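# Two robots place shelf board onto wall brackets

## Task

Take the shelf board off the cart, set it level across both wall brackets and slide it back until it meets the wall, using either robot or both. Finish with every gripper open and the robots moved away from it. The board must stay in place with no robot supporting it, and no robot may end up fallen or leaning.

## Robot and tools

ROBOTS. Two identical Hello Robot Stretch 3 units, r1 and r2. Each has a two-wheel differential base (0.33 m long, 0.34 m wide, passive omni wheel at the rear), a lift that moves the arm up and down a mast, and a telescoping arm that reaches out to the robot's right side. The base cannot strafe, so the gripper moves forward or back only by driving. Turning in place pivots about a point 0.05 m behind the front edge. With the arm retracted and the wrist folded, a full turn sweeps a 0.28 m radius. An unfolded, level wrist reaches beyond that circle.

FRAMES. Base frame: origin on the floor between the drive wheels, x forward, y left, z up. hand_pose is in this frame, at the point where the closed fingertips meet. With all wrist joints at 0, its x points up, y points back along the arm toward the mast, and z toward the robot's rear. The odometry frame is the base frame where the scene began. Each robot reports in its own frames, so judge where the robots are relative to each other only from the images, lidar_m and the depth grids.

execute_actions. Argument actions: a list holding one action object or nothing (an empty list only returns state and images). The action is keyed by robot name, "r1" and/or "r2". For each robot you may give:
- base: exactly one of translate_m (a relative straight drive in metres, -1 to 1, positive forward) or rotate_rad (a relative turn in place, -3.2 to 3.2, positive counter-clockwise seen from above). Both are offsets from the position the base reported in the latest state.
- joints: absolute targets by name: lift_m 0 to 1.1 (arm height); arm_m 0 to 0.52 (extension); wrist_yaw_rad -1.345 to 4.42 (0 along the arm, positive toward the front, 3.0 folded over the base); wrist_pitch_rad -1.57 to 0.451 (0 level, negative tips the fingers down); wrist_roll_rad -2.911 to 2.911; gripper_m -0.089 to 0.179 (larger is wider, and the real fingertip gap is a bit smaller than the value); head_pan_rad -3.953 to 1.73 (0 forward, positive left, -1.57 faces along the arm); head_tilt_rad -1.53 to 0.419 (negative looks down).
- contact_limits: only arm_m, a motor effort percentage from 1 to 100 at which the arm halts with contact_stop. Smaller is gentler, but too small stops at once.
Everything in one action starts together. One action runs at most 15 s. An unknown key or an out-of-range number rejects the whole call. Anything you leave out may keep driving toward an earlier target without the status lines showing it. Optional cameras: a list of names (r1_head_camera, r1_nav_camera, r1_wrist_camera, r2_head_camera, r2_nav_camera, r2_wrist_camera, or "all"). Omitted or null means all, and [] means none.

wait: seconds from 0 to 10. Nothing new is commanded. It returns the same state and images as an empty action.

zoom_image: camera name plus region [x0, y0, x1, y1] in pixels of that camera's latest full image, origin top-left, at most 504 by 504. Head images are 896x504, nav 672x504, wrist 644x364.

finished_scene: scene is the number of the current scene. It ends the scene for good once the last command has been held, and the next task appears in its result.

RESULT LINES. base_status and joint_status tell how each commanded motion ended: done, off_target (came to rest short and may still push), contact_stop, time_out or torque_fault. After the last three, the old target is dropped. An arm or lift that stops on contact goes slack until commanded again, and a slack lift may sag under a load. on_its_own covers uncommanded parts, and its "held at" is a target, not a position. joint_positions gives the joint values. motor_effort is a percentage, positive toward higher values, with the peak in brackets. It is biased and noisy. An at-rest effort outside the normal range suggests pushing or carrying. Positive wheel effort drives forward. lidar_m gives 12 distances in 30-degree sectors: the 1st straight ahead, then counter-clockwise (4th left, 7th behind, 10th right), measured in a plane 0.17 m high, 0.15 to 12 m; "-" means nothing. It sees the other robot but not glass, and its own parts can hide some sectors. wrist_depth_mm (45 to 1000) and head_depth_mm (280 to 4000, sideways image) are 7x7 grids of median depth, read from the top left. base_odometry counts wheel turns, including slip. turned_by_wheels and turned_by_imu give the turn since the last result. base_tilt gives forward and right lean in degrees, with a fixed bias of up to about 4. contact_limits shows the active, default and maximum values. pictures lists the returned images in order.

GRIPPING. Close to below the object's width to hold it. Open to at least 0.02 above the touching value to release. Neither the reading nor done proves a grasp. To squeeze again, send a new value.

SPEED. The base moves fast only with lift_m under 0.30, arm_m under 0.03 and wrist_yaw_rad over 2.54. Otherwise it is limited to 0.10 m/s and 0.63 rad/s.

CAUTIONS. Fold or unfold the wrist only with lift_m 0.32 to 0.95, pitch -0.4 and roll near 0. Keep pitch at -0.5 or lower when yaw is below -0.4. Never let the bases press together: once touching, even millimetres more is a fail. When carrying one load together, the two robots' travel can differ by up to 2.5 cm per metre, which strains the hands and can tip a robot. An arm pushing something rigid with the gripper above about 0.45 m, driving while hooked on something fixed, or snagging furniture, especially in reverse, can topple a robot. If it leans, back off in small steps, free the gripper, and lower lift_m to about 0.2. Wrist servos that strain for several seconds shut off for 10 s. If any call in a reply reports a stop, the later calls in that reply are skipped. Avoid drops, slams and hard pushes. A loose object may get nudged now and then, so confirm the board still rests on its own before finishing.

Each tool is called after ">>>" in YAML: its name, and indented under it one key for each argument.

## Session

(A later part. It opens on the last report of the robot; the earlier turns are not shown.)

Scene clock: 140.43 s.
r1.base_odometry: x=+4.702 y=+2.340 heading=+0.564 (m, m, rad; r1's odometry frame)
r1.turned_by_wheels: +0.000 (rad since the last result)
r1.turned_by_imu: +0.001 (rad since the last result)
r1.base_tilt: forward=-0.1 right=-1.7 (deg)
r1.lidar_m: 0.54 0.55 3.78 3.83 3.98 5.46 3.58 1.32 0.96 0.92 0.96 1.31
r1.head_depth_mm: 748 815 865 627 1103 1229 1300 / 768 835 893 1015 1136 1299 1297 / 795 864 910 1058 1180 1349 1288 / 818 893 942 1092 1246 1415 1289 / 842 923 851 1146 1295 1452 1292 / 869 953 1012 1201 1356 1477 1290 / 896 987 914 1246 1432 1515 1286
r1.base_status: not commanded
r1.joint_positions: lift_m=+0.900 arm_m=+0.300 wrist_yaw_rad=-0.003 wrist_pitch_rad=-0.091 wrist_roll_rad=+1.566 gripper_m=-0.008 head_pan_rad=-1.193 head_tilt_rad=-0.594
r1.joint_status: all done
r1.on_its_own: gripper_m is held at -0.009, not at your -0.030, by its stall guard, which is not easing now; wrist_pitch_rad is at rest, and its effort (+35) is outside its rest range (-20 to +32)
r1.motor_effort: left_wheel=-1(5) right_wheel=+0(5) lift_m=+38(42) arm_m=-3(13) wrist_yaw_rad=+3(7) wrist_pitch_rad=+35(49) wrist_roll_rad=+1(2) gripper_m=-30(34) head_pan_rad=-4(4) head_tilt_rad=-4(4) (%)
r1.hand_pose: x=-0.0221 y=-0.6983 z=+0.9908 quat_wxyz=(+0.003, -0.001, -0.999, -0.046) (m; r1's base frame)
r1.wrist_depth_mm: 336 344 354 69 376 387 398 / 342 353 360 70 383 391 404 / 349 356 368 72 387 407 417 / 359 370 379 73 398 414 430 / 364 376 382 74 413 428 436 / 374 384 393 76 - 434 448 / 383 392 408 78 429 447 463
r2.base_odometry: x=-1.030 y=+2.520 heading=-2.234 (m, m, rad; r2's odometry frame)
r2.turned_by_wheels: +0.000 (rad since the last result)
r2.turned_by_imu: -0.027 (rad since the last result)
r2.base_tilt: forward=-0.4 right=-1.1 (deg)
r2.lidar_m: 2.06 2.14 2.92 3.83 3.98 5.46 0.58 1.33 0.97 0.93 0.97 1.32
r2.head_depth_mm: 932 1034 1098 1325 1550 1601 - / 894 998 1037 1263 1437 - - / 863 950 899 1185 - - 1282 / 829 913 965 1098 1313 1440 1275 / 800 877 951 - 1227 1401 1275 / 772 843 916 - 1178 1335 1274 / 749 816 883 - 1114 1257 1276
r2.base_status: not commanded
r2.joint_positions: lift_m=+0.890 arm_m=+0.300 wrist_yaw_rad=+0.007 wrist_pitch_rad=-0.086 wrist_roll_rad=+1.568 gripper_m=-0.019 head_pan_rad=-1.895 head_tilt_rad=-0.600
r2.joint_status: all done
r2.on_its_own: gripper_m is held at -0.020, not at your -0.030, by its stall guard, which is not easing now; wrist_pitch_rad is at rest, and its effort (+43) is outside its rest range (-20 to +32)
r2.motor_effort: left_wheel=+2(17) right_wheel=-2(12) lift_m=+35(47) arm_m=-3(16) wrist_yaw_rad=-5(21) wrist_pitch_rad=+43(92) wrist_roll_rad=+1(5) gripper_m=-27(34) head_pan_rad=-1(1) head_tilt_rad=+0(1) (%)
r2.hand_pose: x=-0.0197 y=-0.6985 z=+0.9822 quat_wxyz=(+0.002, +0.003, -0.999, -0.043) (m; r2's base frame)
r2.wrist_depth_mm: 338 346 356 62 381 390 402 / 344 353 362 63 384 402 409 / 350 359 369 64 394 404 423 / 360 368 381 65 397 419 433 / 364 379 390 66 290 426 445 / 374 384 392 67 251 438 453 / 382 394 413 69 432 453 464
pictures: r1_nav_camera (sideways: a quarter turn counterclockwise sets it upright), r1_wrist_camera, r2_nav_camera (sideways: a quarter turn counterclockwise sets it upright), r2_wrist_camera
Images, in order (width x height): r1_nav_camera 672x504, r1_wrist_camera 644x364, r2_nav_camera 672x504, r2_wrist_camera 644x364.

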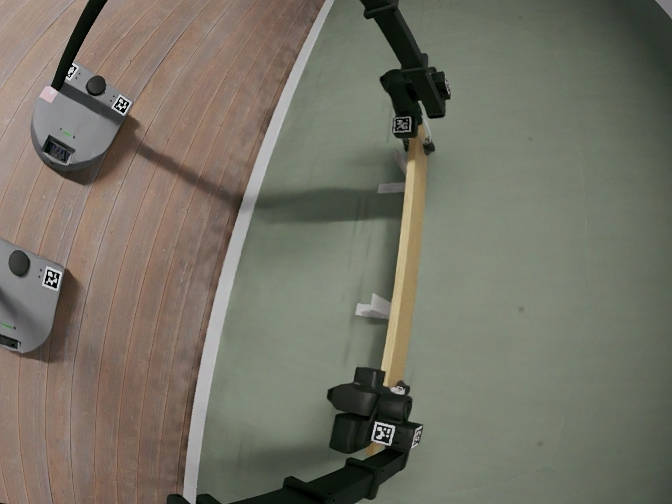

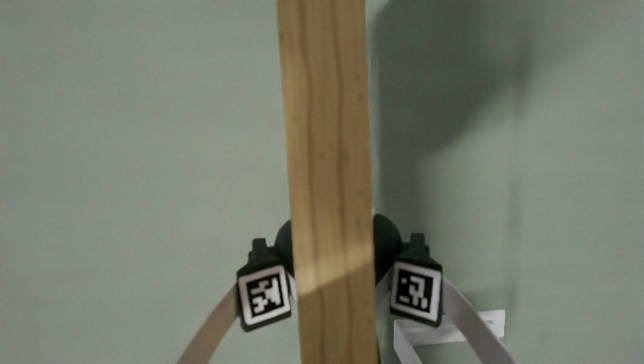

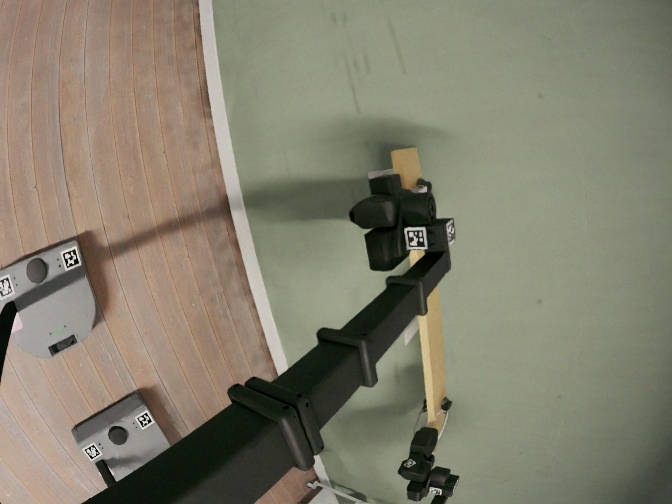

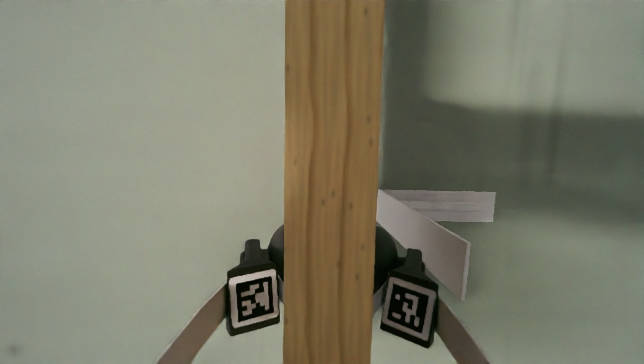

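>>> execute_actions:
  actions:
    - {"r1":{"base":{"translate_m":0.085}},"r2":{"base":{"translate_m":0.085}}}
  cameras: ["r1_wrist_camera","r2_wrist_camera"]

Scene clock: 142.60 s.
r1.base_odometry: x=+4.774 y=+2.385 heading=+0.563 (m, m, rad; r1's odometry frame)
r1.turned_by_wheels: +0.000 (rad since the last result)
r1.turned_by_imu: +0.000 (rad since the last result)
r1.base_tilt: forward=-0.1 right=-1.6 (deg)
r1.lidar_m: 0.55 0.55 3.69 3.83 3.97 5.44 3.58 1.32 0.96 0.92 0.96 1.31
r1.head_depth_mm: 748 811 863 628 1109 1238 1309 / 768 835 892 1018 1136 1293 1284 / 793 862 907 1051 1186 1354 1296 / 821 889 941 1095 1240 1414 1299 / 838 920 852 1148 1298 1432 1284 / 869 949 1010 1195 1370 1479 1288 / 895 986 911 1252 1432 1509 1283
r1.base_status: done
r1.joint_positions: lift_m=+0.900 arm_m=+0.300 wrist_yaw_rad=-0.003 wrist_pitch_rad=-0.091 wrist_roll_rad=+1.566 gripper_m=-0.008 head_pan_rad=-1.193 head_tilt_rad=-0.594
r1.joint_status: not commanded
r1.on_its_own: gripper_m is held at -0.009, not at your -0.030, by its stall guard, which is not easing now; wrist_pitch_rad is at rest, and its effort (+34) is outside its rest range (-20 to +32)
r1.motor_effort: left_wheel=+0(5) right_wheel=+1(4) lift_m=+39(39) arm_m=-3(2) wrist_yaw_rad=+2(3) wrist_pitch_rad=+34(34) wrist_roll_rad=+1(1) gripper_m=-30(30) head_pan_rad=-5(3) head_tilt_rad=-4(3) (%)
r1.hand_pose: x=-0.0221 y=-0.6983 z=+0.9908 quat_wxyz=(+0.003, -0.001, -0.999, -0.046) (m; r1's base frame)
r1.wrist_depth_mm: 335 344 350 69 369 382 400 / 344 350 360 70 381 390 404 / 347 359 372 71 392 400 417 / 354 368 374 73 401 414 423 / 367 377 386 74 412 423 435 / 367 384 388 76 - 436 447 / 388 392 407 78 423 445 463
r2.base_odometry: x=-1.082 y=+2.453 heading=-2.234 (m, m, rad; r2's odometry frame)
r2.turned_by_wheels: +0.000 (rad since the last result)
r2.turned_by_imu: +0.001 (rad since the last result)
r2.base_tilt: forward=-0.5 right=-1.1 (deg)
r2.lidar_m: 1.97 2.04 2.80 3.82 3.96 5.45 0.58 1.33 0.97 0.93 0.97 1.32
r2.head_depth_mm: 930 1037 1096 1330 1553 1594 - / 893 990 941 1254 1442 - - / 863 950 900 1192 - - 1274 / 829 910 962 1101 1317 1442 1275 / 802 877 949 - 1223 1399 1271 / 773 846 915 - 1173 1325 1276 / 749 817 884 - 1113 1250 1282
r2.base_status: done
r2.joint_positions: lift_m=+0.890 arm_m=+0.300 wrist_yaw_rad=+0.007 wrist_pitch_rad=-0.086 wrist_roll_rad=+1.568 gripper_m=-0.019 head_pan_rad=-1.895 head_tilt_rad=-0.600
r2.joint_status: not commanded
r2.on_its_own: gripper_m is held at -0.020, not at your -0.030, by its stall guard, which is not easing now; wrist_pitch_rad is at rest, and its effort (+42) is outside its rest range (-20 to +32)
r2.motor_effort: left_wheel=+2(8) right_wheel=-2(4) lift_m=+35(35) arm_m=-3(3) wrist_yaw_rad=-6(6) wrist_pitch_rad=+42(42) wrist_roll_rad=+1(1) gripper_m=-27(27) head_pan_rad=-1(1) head_tilt_rad=+0(1) (%)
r2.hand_pose: x=-0.0197 y=-0.6985 z=+0.9822 quat_wxyz=(+0.002, +0.003, -0.999, -0.043) (m; r2's base frame)
r2.wrist_depth_mm: 340 347 355 62 376 388 403 / 346 353 364 63 384 394 408 / 347 362 369 64 266 409 418 / 358 368 383 65 409 415 430 / 366 377 389 66 415 429 440 / 373 381 392 67 424 440 456 / 382 396 407 69 436 450 469
pictures: r1_wrist_camera, r2_wrist_camera
Images, in order (width x height): r1_wrist_camera 644x364, r2_wrist_camera 644x364.

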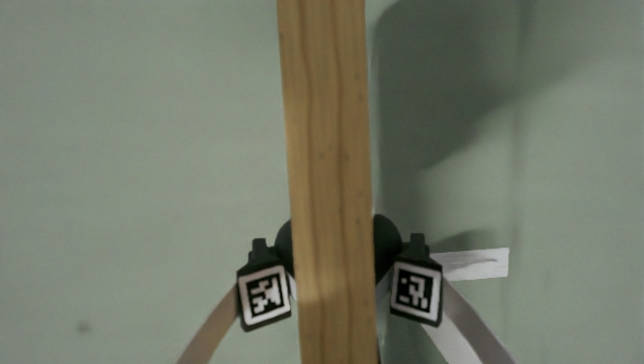

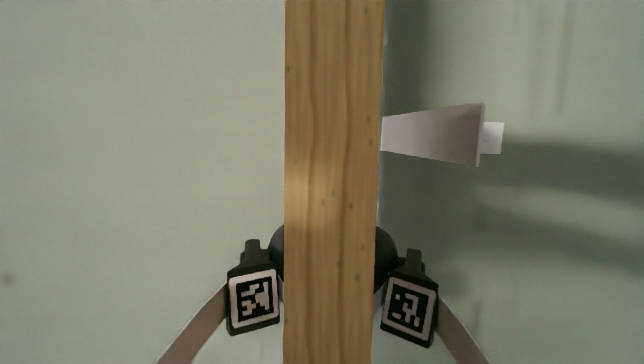

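>>> execute_actions:
  actions:
    - {"r1":{"base":{"translate_m":0.02}},"r2":{"base":{"translate_m":0.02}}}
  cameras: []

>>> execute_actions:
  actions:
    - {"r1":{"joints":{"lift_m":0.8}},"r2":{"joints":{"lift_m":0.79}}}
  cameras: ["r1_wrist_camera","r2_wrist_camera"]

Scene clock: 143.93 s.
r1.base_odometry: x=+4.791 y=+2.396 heading=+0.563 (m, m, rad; r1's odometry frame)
r1.turned_by_wheels: +0.000 (rad since the last result)
r1.turned_by_imu: +0.000 (rad since the last result)
r1.base_tilt: forward=-0.2 right=-1.7 (deg)
r1.lidar_m: 0.54 0.55 3.65 3.84 3.98 5.47 3.56 1.32 0.96 0.92 0.96 1.31
r1.head_depth_mm: 748 813 863 628 1103 1228 1290 / 769 838 892 1013 1139 1296 1298 / 790 863 910 1055 1190 1358 1283 / 812 890 939 1099 1236 1407 1292 / 843 919 855 1145 1300 1448 1289 / 871 951 1013 1195 1352 1483 1284 / 893 983 906 1245 1442 1508 1284
r1.base_status: done
r1.joint_positions: lift_m=+0.900 arm_m=+0.300 wrist_yaw_rad=-0.002 wrist_pitch_rad=-0.091 wrist_roll_rad=+1.566 gripper_m=-0.008 head_pan_rad=-1.193 head_tilt_rad=-0.594
r1.joint_status: not commanded
r1.on_its_own: gripper_m is held at -0.009, not at your -0.030, by its stall guard, which is not easing now; wrist_pitch_rad is at rest, and its effort (+34) is outside its rest range (-20 to +32)
r1.motor_effort: left_wheel=-1(5) right_wheel=+1(6) lift_m=+39(39) arm_m=-2(2) wrist_yaw_rad=+2(2) wrist_pitch_rad=+34(34) wrist_roll_rad=+2(1) gripper_m=-30(30) head_pan_rad=-5(4) head_tilt_rad=-4(3) (%)
r1.hand_pose: x=-0.0220 y=-0.6983 z=+0.9908 quat_wxyz=(+0.003, -0.001, -0.999, -0.046) (m; r1's base frame)
r1.wrist_depth_mm: 331 340 353 69 374 384 396 / 341 350 359 70 381 393 399 / 350 357 367 71 390 403 418 / 358 364 378 73 401 415 429 / 364 374 385 74 406 419 440 / 375 385 387 76 - 429 455 / 381 393 407 78 430 450 466
r2.base_odometry: x=-1.095 y=+2.437 heading=-2.234 (m, m, rad; r2's odometry frame)
r2.turned_by_wheels: +0.000 (rad since the last result)
r2.turned_by_imu: +0.000 (rad since the last result)
r2.base_tilt: forward=-0.5 right=-1.1 (deg)
r2.lidar_m: 1.95 2.02 2.77 3.82 3.97 5.42 0.57 1.32 0.96 0.93 0.96 1.32
r2.head_depth_mm: 932 1032 1081 1331 1558 1604 - / 897 989 950 1260 1437 - - / 859 950 900 1189 - - 1272 / 833 911 963 1100 1305 1439 1277 / 800 877 946 - 1228 1399 1275 / 775 846 917 - 1176 1323 1279 / 749 812 886 - 1111 1252 1287
r2.base_status: done
r2.joint_positions: lift_m=+0.890 arm_m=+0.300 wrist_yaw_rad=+0.007 wrist_pitch_rad=-0.086 wrist_roll_rad=+1.568 gripper_m=-0.019 head_pan_rad=-1.895 head_tilt_rad=-0.600
r2.joint_status: not commanded
r2.on_its_own: gripper_m is held at -0.020, not at your -0.030, by its stall guard, which is not easing now; wrist_pitch_rad is at rest, and its effort (+43) is outside its rest range (-20 to +32)
r2.motor_effort: left_wheel=+2(8) right_wheel=-2(4) lift_m=+35(35) arm_m=-3(3) wrist_yaw_rad=-6(5) wrist_pitch_rad=+43(42) wrist_roll_rad=+1(1) gripper_m=-27(27) head_pan_rad=-2(1) head_tilt_rad=-1(0) (%)
r2.hand_pose: x=-0.0197 y=-0.6985 z=+0.9822 quat_wxyz=(+0.002, +0.003, -0.999, -0.043) (m; r2's base frame)
r2.wrist_depth_mm: 337 345 358 62 379 389 398 / 344 355 364 63 380 394 408 / 353 359 371 64 327 407 417 / 361 371 381 65 400 419 439 / 367 377 389 66 416 432 437 / 374 387 393 67 425 437 449 / 383 395 412 69 433 449 469
pictures: none
No camera images: the call's "cameras" was empty. Leave "cameras" out to get every camera's image.

Scene clock: 145.67 s.
r1.base_odometry: x=+4.791 y=+2.396 heading=+0.563 (m, m, rad; r1's odometry frame)
r1.turned_by_wheels: +0.000 (rad since the last result)
r1.turned_by_imu: +0.000 (rad since the last result)
r1.base_tilt: forward=-0.2 right=-1.7 (deg)
r1.lidar_m: 0.55 0.55 3.65 3.82 3.98 5.44 3.61 1.32 0.96 0.92 0.96 1.31
r1.head_depth_mm: 748 811 888 758 - 1233 1303 / 769 838 918 752 1149 1292 1293 / 791 861 950 785 1180 1352 1291 / 815 890 969 822 1247 1415 1289 / 843 921 997 822 1299 1445 1282 / 864 953 1018 1195 1360 1494 1280 / 897 988 1061 1251 1420 1512 1284
r1.base_status: not commanded
r1.joint_positions: lift_m=+0.800 arm_m=+0.300 wrist_yaw_rad=-0.003 wrist_pitch_rad=-0.044 wrist_roll_rad=+1.566 gripper_m=-0.008 head_pan_rad=-1.193 head_tilt_rad=-0.594
r1.joint_status: all done
r1.on_its_own: gripper_m is held at -0.009, not at your -0.030, by its stall guard, which is not easing now
r1.motor_effort: left_wheel=-1(1) right_wheel=+0(0) lift_m=+27(35) arm_m=-2(2) wrist_yaw_rad=+3(3) wrist_pitch_rad=+17(35) wrist_roll_rad=+2(2) gripper_m=-25(30) head_pan_rad=-3(4) head_tilt_rad=-3(3) (%)
r1.hand_pose: x=-0.0221 y=-0.7002 z=+0.9031 quat_wxyz=(+0.003, -0.001, -1.000, -0.022) (m; r1's base frame)
r1.wrist_depth_mm: 341 349 356 68 366 370 377 / 353 357 362 69 373 382 385 / 362 364 370 70 381 389 390 / 370 375 380 72 393 397 403 / 376 382 383 73 405 411 419 / 384 395 396 75 - 420 424 / 396 402 408 77 427 430 438
r2.base_odometry: x=-1.095 y=+2.437 heading=-2.234 (m, m, rad; r2's odometry frame)
r2.turned_by_wheels: +0.000 (rad since the last result)
r2.turned_by_imu: +0.000 (rad since the last result)
r2.base_tilt: forward=-0.4 right=-1.0 (deg)
r2.lidar_m: 1.95 2.02 2.78 3.82 3.97 5.41 0.58 1.32 0.97 0.93 0.96 1.32
r2.head_depth_mm: 933 1037 1099 1329 1551 1510 1274 / 895 995 1056 1264 1456 1522 1330 / 861 950 1030 1191 1364 1524 - / 833 913 992 846 1260 1441 1272 / 803 876 970 785 - 1405 1276 / 774 845 929 778 - 1326 1279 / 750 812 893 746 1110 1255 1281
r2.base_status: not commanded
r2.joint_positions: lift_m=+0.790 arm_m=+0.300 wrist_yaw_rad=+0.006 wrist_pitch_rad=-0.014 wrist_roll_rad=+1.568 gripper_m=-0.019 head_pan_rad=-1.895 head_tilt_rad=-0.600
r2.joint_status: all done
r2.on_its_own: gripper_m is held at -0.020, not at your -0.030, by its stall guard, which is not easing now
r2.motor_effort: left_wheel=+2(2) right_wheel=-2(2) lift_m=+23(34) arm_m=-2(3) wrist_yaw_rad=-5(5) wrist_pitch_rad=+7(42) wrist_roll_rad=+1(1) gripper_m=-23(27) head_pan_rad=-1(1) head_tilt_rad=-1(1) (%)
r2.hand_pose: x=-0.0197 y=-0.7010 z=+0.9011 quat_wxyz=(+0.002, +0.003, -1.000, -0.007) (m; r2's base frame)
r2.wrist_depth_mm: 353 356 361 61 366 370 370 / 362 363 368 62 376 377 378 / 368 372 375 63 377 387 390 / 374 376 381 64 395 394 398 / 384 389 389 65 401 407 405 / 392 398 400 66 405 412 413 / 403 403 414 68 422 425 426
pictures: r1_wrist_camera, r2_wrist_camera
Images, in order (width x height): r1_wrist_camera 644x364, r2_wrist_camera 644x364.

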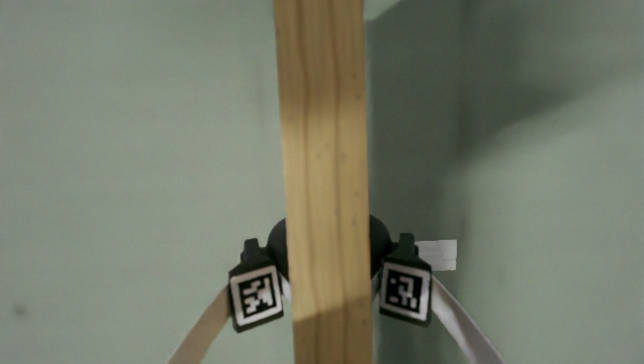

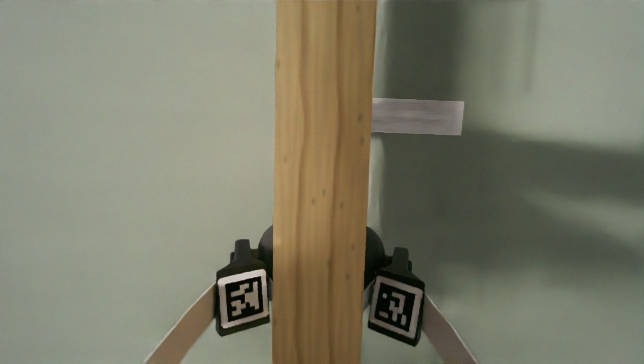

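>>> execute_actions:
  actions:
    - {"r1":{"joints":{"arm_m":0.41,"lift_m":0.805},"contact_limits":{"arm_m":14}},"r2":{"joints":{"arm_m":0.41,"lift_m":0.795},"contact_limits":{"arm_m":14}}}
  cameras: ["r1_wrist_camera","r2_wrist_camera"]

Scene clock: 148.00 s.
r1.base_odometry: x=+4.791 y=+2.396 heading=+0.563 (m, m, rad; r1's odometry frame)
r1.turned_by_wheels: +0.000 (rad since the last result)
r1.turned_by_imu: +0.001 (rad since the last result)
r1.base_tilt: forward=-0.1 right=-1.7 (deg)
r1.lidar_m: 0.54 0.55 3.65 3.83 3.97 5.44 3.60 1.32 0.96 0.92 0.96 1.31
r1.head_depth_mm: 752 814 873 778 1107 1232 1302 / 767 836 903 1011 1140 1290 1301 / 790 868 921 1053 1184 1348 1294 / 815 893 958 1097 1236 1415 1287 / 843 922 973 1137 1299 1444 1287 / 870 953 1019 1195 1371 1486 1289 / 899 988 1008 1245 1430 1507 1286
r1.base_status: not commanded
r1.joint_positions: lift_m=+0.805 arm_m=+0.409 wrist_yaw_rad=-0.002 wrist_pitch_rad=-0.060 wrist_roll_rad=+1.567 gripper_m=-0.008 head_pan_rad=-1.193 head_tilt_rad=-0.594
r1.joint_status: all done
r1.on_its_own: gripper_m is held at -0.009, not at your -0.030, by its stall guard, which is not easing now
r1.motor_effort: left_wheel=+0(1) right_wheel=+0(1) lift_m=+38(39) arm_m=+10(12) wrist_yaw_rad=+2(3) wrist_pitch_rad=+23(23) wrist_roll_rad=+1(2) gripper_m=-25(26) head_pan_rad=-4(3) head_tilt_rad=-4(4) (%)
r1.contact_limits: arm_m 14 (drawing in: default 17, maximum 28; extending or still: default 23, maximum 38)
r1.hand_pose: x=-0.0220 y=-0.8080 z=+0.9037 quat_wxyz=(+0.002, -0.001, -1.000, -0.030) (m; r1's base frame)
r1.wrist_depth_mm: 244 247 251 67 262 267 272 / 249 254 258 68 270 273 279 / 255 260 263 70 277 283 288 / 260 265 269 71 279 286 292 / 268 272 276 73 287 293 303 / 272 279 283 74 - 302 314 / 280 285 293 76 305 314 320
r2.base_odometry: x=-1.095 y=+2.437 heading=-2.233 (m, m, rad; r2's odometry frame)
r2.turned_by_wheels: +0.000 (rad since the last result)
r2.turned_by_imu: +0.001 (rad since the last result)
r2.base_tilt: forward=-0.4 right=-1.0 (deg)
r2.lidar_m: 1.95 2.02 2.77 3.83 3.98 5.45 0.58 1.32 0.96 0.93 0.96 1.32
r2.head_depth_mm: 931 1034 1095 1336 1554 1514 1272 / 896 990 1048 1258 1452 1515 - / 860 946 1007 1187 1358 1515 - / 831 912 982 1131 1272 1434 1284 / 802 877 947 840 1243 1401 1270 / 775 843 916 - 1173 1325 1278 / 749 815 895 804 1112 1250 1279
r2.base_status: not commanded
r2.joint_positions: lift_m=+0.795 arm_m=+0.410 wrist_yaw_rad=+0.008 wrist_pitch_rad=-0.024 wrist_roll_rad=+1.568 gripper_m=-0.019 head_pan_rad=-1.895 head_tilt_rad=-0.600
r2.joint_status: all done
r2.on_its_own: gripper_m is held at -0.020, not at your -0.030, by its stall guard, which is not easing now
r2.motor_effort: left_wheel=+6(6) right_wheel=-6(6) lift_m=+30(30) arm_m=+3(4) wrist_yaw_rad=-6(7) wrist_pitch_rad=+12(12) wrist_roll_rad=+1(1) gripper_m=-23(23) head_pan_rad=-2(2) head_tilt_rad=-1(1) (%)
r2.contact_limits: arm_m 14 (drawing in: default 20, maximum 33; extending or still: default 27, maximum 45)
r2.hand_pose: x=-0.0193 y=-0.8102 z=+0.9031 quat_wxyz=(+0.002, +0.004, -1.000, -0.012) (m; r2's base frame)
r2.wrist_depth_mm: 249 253 256 60 94 267 270 / 257 260 263 61 107 271 276 / 262 265 267 62 274 276 281 / 268 269 274 64 282 284 287 / 273 278 281 65 288 289 294 / 279 282 285 66 294 297 301 / 285 289 297 67 304 306 309
pictures: r1_wrist_camera, r2_wrist_camera
Images, in order (width x height): r1_wrist_camera 644x364, r2_wrist_camera 644x364.

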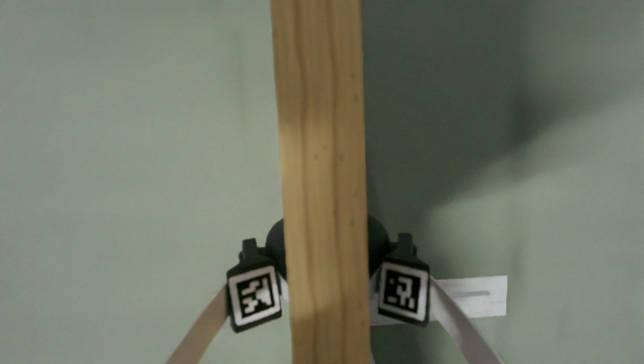

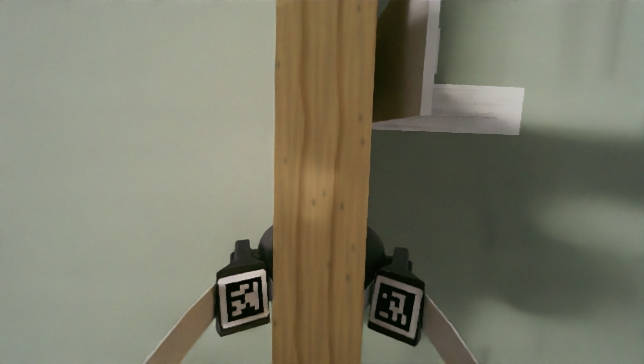

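>>> execute_actions:
  actions:
    - {"r1":{"joints":{"lift_m":0.795}},"r2":{"joints":{"lift_m":0.785}}}
  cameras: []

>>> execute_actions:
  actions:
    - {"r1":{"joints":{"gripper_m":0.16}},"r2":{"joints":{"gripper_m":0.16}}}
  cameras: ["r1_wrist_camera","r2_wrist_camera"]

>>> execute_actions:
  actions:
    - {"r1":{"joints":{"arm_m":0.0}},"r2":{"joints":{"arm_m":0.0}}}
  cameras: ["r1_nav_camera","r2_nav_camera","r1_wrist_camera","r2_wrist_camera"]

Scene clock: 149.07 s.
r1.base_odometry: x=+4.791 y=+2.396 heading=+0.563 (m, m, rad; r1's odometry frame)
r1.turned_by_wheels: +0.000 (rad since the last result)
r1.turned_by_imu: +0.000 (rad since the last result)
r1.base_tilt: forward=-0.2 right=-1.8 (deg)
r1.lidar_m: 0.55 0.55 3.65 3.83 3.99 5.43 3.61 1.31 0.96 0.92 0.96 1.31
r1.head_depth_mm: 749 816 878 792 1109 1228 1297 / 770 841 906 1014 1137 1290 1298 / 793 867 923 1057 1195 1363 1294 / 817 890 955 1092 1232 1402 1286 / 839 922 976 1140 1304 1447 1295 / 871 952 1011 1189 1368 1493 1285 / 899 990 1013 1241 1432 1521 1287
r1.base_status: not commanded
r1.joint_positions: lift_m=+0.795 arm_m=+0.409 wrist_yaw_rad=-0.002 wrist_pitch_rad=-0.048 wrist_roll_rad=+1.567 gripper_m=-0.008 head_pan_rad=-1.193 head_tilt_rad=-0.594
r1.joint_status: all done
r1.on_its_own: gripper_m is held at -0.009, not at your -0.030, by its stall guard, which is not easing now
r1.motor_effort: left_wheel=-1(1) right_wheel=-1(0) lift_m=+25(31) arm_m=+10(10) wrist_yaw_rad=+2(2) wrist_pitch_rad=+19(23) wrist_roll_rad=+1(1) gripper_m=-23(25) head_pan_rad=-3(3) head_tilt_rad=-3(3) (%)
r1.hand_pose: x=-0.0219 y=-0.8085 z=+0.8971 quat_wxyz=(+0.002, -0.001, -1.000, -0.025) (m; r1's base frame)
r1.wrist_depth_mm: 245 250 252 67 260 264 270 / 251 255 258 68 267 273 275 / 257 259 266 70 274 280 282 / 263 266 271 71 281 286 290 / 269 272 277 73 287 293 300 / 275 278 281 74 294 298 306 / 281 286 293 76 305 308 315
r2.base_odometry: x=-1.095 y=+2.437 heading=-2.233 (m, m, rad; r2's odometry frame)
r2.turned_by_wheels: +0.000 (rad since the last result)
r2.turned_by_imu: +0.000 (rad since the last result)
r2.base_tilt: forward=-0.4 right=-1.1 (deg)
r2.lidar_m: 1.95 2.03 2.76 3.81 3.99 5.47 0.58 1.32 0.96 0.93 0.96 1.32
r2.head_depth_mm: 933 1034 1082 1329 1548 1506 1272 / 893 992 1049 1266 1452 1509 1336 / 862 950 1010 1189 1360 1512 - / 829 913 978 1134 1263 1438 1272 / 801 874 951 850 1246 1399 1276 / 775 844 919 - 1179 1318 1278 / 749 813 893 815 1119 1254 1277
r2.base_status: not commanded
r2.joint_positions: lift_m=+0.785 arm_m=+0.410 wrist_yaw_rad=+0.008 wrist_pitch_rad=-0.006 wrist_roll_rad=+1.568 gripper_m=-0.019 head_pan_rad=-1.895 head_tilt_rad=-0.600
r2.joint_status: all done
r2.on_its_own: gripper_m is held at -0.020, not at your -0.030, by its stall guard, which is not easing now
r2.motor_effort: left_wheel=+6(6) right_wheel=-6(6) lift_m=+23(26) arm_m=+3(3) wrist_yaw_rad=-7(7) wrist_pitch_rad=+3(11) wrist_roll_rad=+1(1) gripper_m=-22(22) head_pan_rad=-1(1) head_tilt_rad=+0(0) (%)
r2.hand_pose: x=-0.0192 y=-0.8107 z=+0.8979 quat_wxyz=(+0.002, +0.004, -1.000, -0.004) (m; r2's base frame)
r2.wrist_depth_mm: 255 255 257 60 102 262 264 / 258 260 263 61 259 268 270 / 266 266 269 62 272 274 275 / 271 272 275 63 280 281 283 / 277 279 279 65 285 286 288 / 285 286 286 66 293 294 297 / 289 289 294 67 300 300 304
pictures: none
No camera images: the call's "cameras" was empty. Leave "cameras" out to get every camera's image.

Scene clock: 151.37 s.
r1.base_odometry: x=+4.791 y=+2.396 heading=+0.563 (m, m, rad; r1's odometry frame)
r1.turned_by_wheels: +0.000 (rad since the last result)
r1.turned_by_imu: +0.001 (rad since the last result)
r1.base_tilt: forward=-0.1 right=-1.6 (deg)
r1.lidar_m: 0.55 0.55 3.63 3.83 3.96 5.45 3.61 1.32 0.96 0.92 0.96 1.31
r1.head_depth_mm: 748 814 883 807 1114 1231 1298 / 769 839 904 1011 1145 1294 1294 / 788 862 926 1055 1181 1355 1299 / 818 892 956 1098 1241 1421 1290 / 840 923 969 1137 1301 1448 1290 / 865 954 1013 1194 1365 1484 1283 / 894 985 1011 1254 1428 1525 1292
r1.base_status: not commanded
r1.joint_positions: lift_m=+0.795 arm_m=+0.410 wrist_yaw_rad=-0.001 wrist_pitch_rad=-0.024 wrist_roll_rad=+1.568 gripper_m=+0.160 head_pan_rad=-1.193 head_tilt_rad=-0.594
r1.joint_status: all done
r1.motor_effort: left_wheel=+0(1) right_wheel=+0(0) lift_m=+26(26) arm_m=+3(10) wrist_yaw_rad=+1(1) wrist_pitch_rad=+9(22) wrist_roll_rad=+0(1) gripper_m=+1(100) head_pan_rad=-4(4) head_tilt_rad=-3(3) (%)
r1.hand_pose: x=-0.0216 y=-0.8102 z=+0.9034 quat_wxyz=(+0.002, +0.000, -1.000, -0.012) (m; r1's base frame)
r1.wrist_depth_mm: 246 247 250 175 64 259 262 / 252 255 257 202 66 266 267 / 258 261 262 240 67 271 273 / 265 266 269 267 69 279 281 / 271 271 275 276 70 282 287 / 276 280 283 285 72 292 295 / - 286 291 290 73 300 303
r2.base_odometry: x=-1.095 y=+2.437 heading=-2.234 (m, m, rad; r2's odometry frame)
r2.turned_by_wheels: +0.000 (rad since the last result)
r2.turned_by_imu: +0.000 (rad since the last result)
r2.base_tilt: forward=-0.4 right=-1.0 (deg)
r2.lidar_m: 1.95 2.03 2.77 3.82 3.98 5.45 0.58 1.32 0.97 0.93 0.97 1.32
r2.head_depth_mm: 932 1036 1069 1338 1559 1514 1271 / 897 989 1049 1256 1454 1521 1335 / 860 951 1010 1195 1361 1512 - / 831 911 984 1135 1267 1440 1277 / 801 877 952 861 1245 1403 1275 / 775 843 913 - 1183 1320 1282 / 748 814 890 825 1121 1253 1276
r2.base_status: not commanded
r2.joint_positions: lift_m=+0.785 arm_m=+0.410 wrist_yaw_rad=+0.003 wrist_pitch_rad=-0.023 wrist_roll_rad=+1.570 gripper_m=+0.160 head_pan_rad=-1.895 head_tilt_rad=-0.600
r2.joint_status: all done
r2.motor_effort: left_wheel=+1(6) right_wheel=-1(6) lift_m=+26(25) arm_m=+2(3) wrist_yaw_rad=-3(8) wrist_pitch_rad=+11(13) wrist_roll_rad=+0(1) gripper_m=+1(95) head_pan_rad=-2(1) head_tilt_rad=-1(0) (%)
r2.hand_pose: x=-0.0206 y=-0.8103 z=+0.8935 quat_wxyz=(+0.001, +0.001, -1.000, -0.012) (m; r2's base frame)
r2.wrist_depth_mm: 252 254 257 61 262 267 267 / 256 258 264 62 268 272 275 / 263 266 269 63 271 278 279 / 269 270 274 64 279 286 288 / 274 276 279 65 287 292 295 / - 283 285 66 293 295 300 / 287 290 291 68 301 305 308
pictures: r1_wrist_camera, r2_wrist_camera
Images, in order (width x height): r1_wrist_camera 644x364, r2_wrist_camera 644x364.

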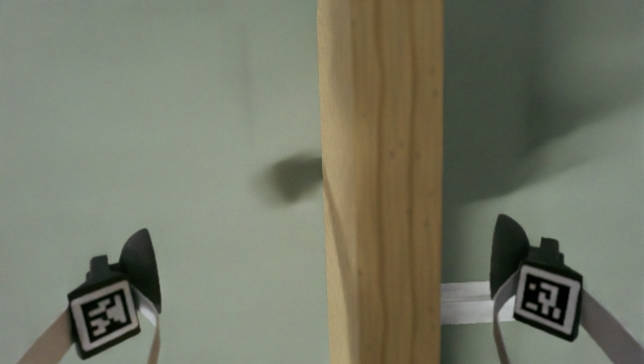

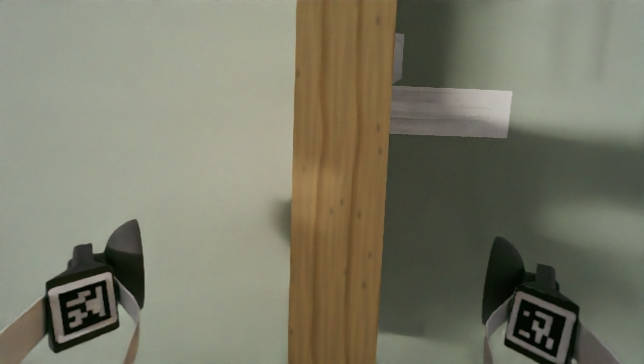

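Scene clock: 155.57 s.
r1.base_odometry: x=+4.791 y=+2.396 heading=+0.563 (m, m, rad; r1's odometry frame)
r1.turned_by_wheels: +0.000 (rad since the last result)
r1.turned_by_imu: +0.001 (rad since the last result)
r1.base_tilt: forward=-0.1 right=-1.7 (deg)
r1.lidar_m: 0.55 0.55 3.66 3.83 4.01 5.46 3.60 1.31 0.96 0.92 0.96 1.31
r1.head_depth_mm: 748 812 883 845 1068 1233 1294 / 772 837 903 1014 1131 1292 1315 / 793 863 926 1050 1189 1351 1293 / 817 893 958 1092 1246 1405 1293 / 837 918 969 1140 1299 1448 1288 / 871 953 1010 1193 1363 1495 1289 / 896 991 1014 1243 1446 1519 1286
r1.base_status: not commanded
r1.joint_positions: lift_m=+0.795 arm_m=+0.000 wrist_yaw_rad=-0.001 wrist_pitch_rad=-0.022 wrist_roll_rad=+1.569 gripper_m=+0.160 head_pan_rad=-1.193 head_tilt_rad=-0.594
r1.joint_status: all done
r1.motor_effort: left_wheel=+0(0) right_wheel=+0(0) lift_m=+26(26) arm_m=-2(0) wrist_yaw_rad=+0(0) wrist_pitch_rad=+9(9) wrist_roll_rad=+0(1) gripper_m=+0(1) head_pan_rad=-4(3) head_tilt_rad=-4(4) (%)
r1.hand_pose: x=-0.0216 y=-0.4009 z=+0.9037 quat_wxyz=(+0.001, +0.000, -1.000, -0.012) (m; r1's base frame)
r1.wrist_depth_mm: 625 626 638 630 647 657 666 / 644 644 651 659 675 678 677 / 662 660 666 685 681 683 703 / 677 691 681 697 695 718 702 / 688 704 706 723 719 714 734 / 713 713 711 723 736 740 758 / 726 750 741 732 758 786 785
r2.base_odometry: x=-1.095 y=+2.437 heading=-2.234 (m, m, rad; r2's odometry frame)
r2.turned_by_wheels: +0.000 (rad since the last result)
r2.turned_by_imu: +0.001 (rad since the last result)
r2.base_tilt: forward=-0.4 right=-1.1 (deg)
r2.lidar_m: 1.95 2.02 2.77 3.85 3.97 5.45 0.58 1.33 0.96 0.93 0.96 1.32
r2.head_depth_mm: 931 1036 1098 1324 1553 1510 1273 / 898 994 1052 1264 1461 1517 1335 / 864 951 1007 1199 1366 1491 1334 / 830 917 979 1135 1286 1440 - / 803 879 956 1080 1222 1394 1324 / 776 846 915 1023 1143 1307 1314 / 749 816 892 863 1101 1249 1283
r2.base_status: not commanded
r2.joint_positions: lift_m=+0.785 arm_m=+0.001 wrist_yaw_rad=+0.001 wrist_pitch_rad=-0.022 wrist_roll_rad=+1.570 gripper_m=+0.160 head_pan_rad=-1.895 head_tilt_rad=-0.600
r2.joint_status: all done
r2.motor_effort: left_wheel=+2(1) right_wheel=+0(0) lift_m=+26(25) arm_m=-3(3) wrist_yaw_rad=-2(2) wrist_pitch_rad=+11(11) wrist_roll_rad=+0(0) gripper_m=+1(1) head_pan_rad=-1(2) head_tilt_rad=+1(1) (%)
r2.hand_pose: x=-0.0211 y=-0.4016 z=+0.8938 quat_wxyz=(+0.001, +0.001, -1.000, -0.011) (m; r2's base frame)
r2.wrist_depth_mm: 622 628 630 645 654 654 668 / 642 644 649 650 650 674 684 / 652 666 650 668 683 687 695 / 661 666 678 686 702 691 704 / 681 675 692 712 706 713 725 / 694 702 706 711 717 722 748 / 722 713 717 723 746 749 763
pictures: r1_nav_camera (sideways: a quarter turn counterclockwise sets it upright), r1_wrist_camera, r2_nav_camera (sideways: a quarter turn counterclockwise sets it upright), r2_wrist_camera
Images, in order (width x height): r1_nav_camera 672x504, r1_wrist_camera 644x364, r2_nav_camera 672x504, r2_wrist_camera 644x364.

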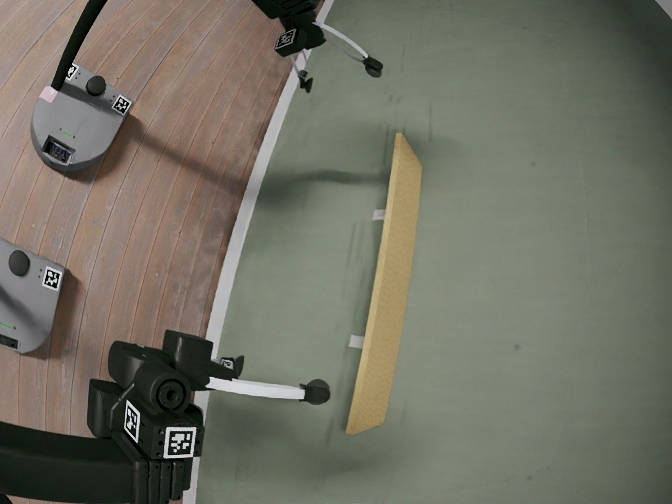

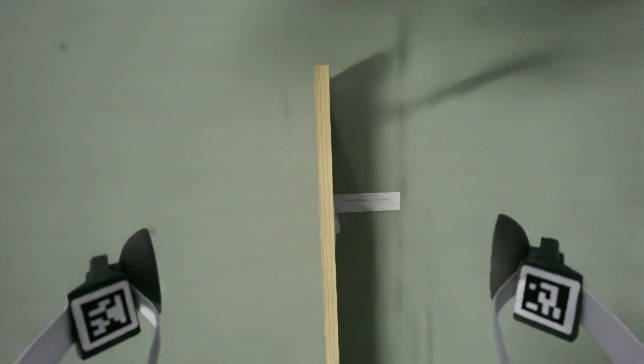

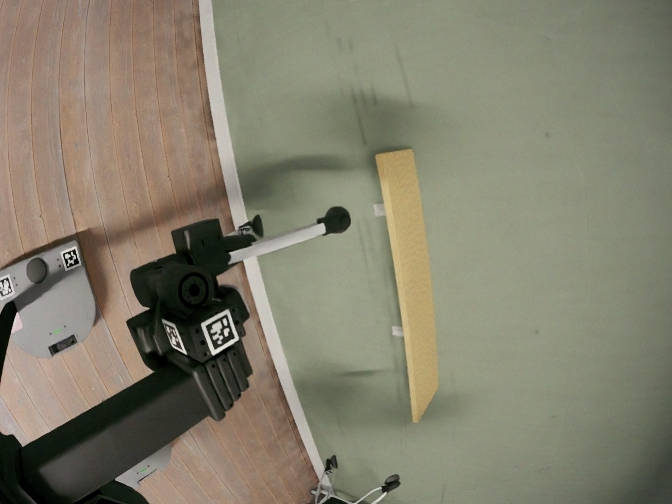

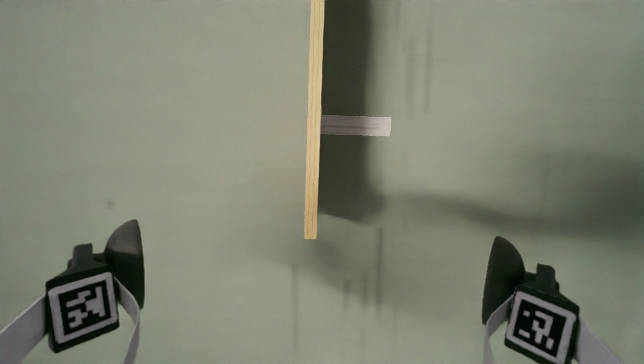

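The board is resting on both brackets against the wall, and the grippers are about 0.3 m clear of it.

>>> finished_scene:
  scene: 2

The scene is finished: the task was done.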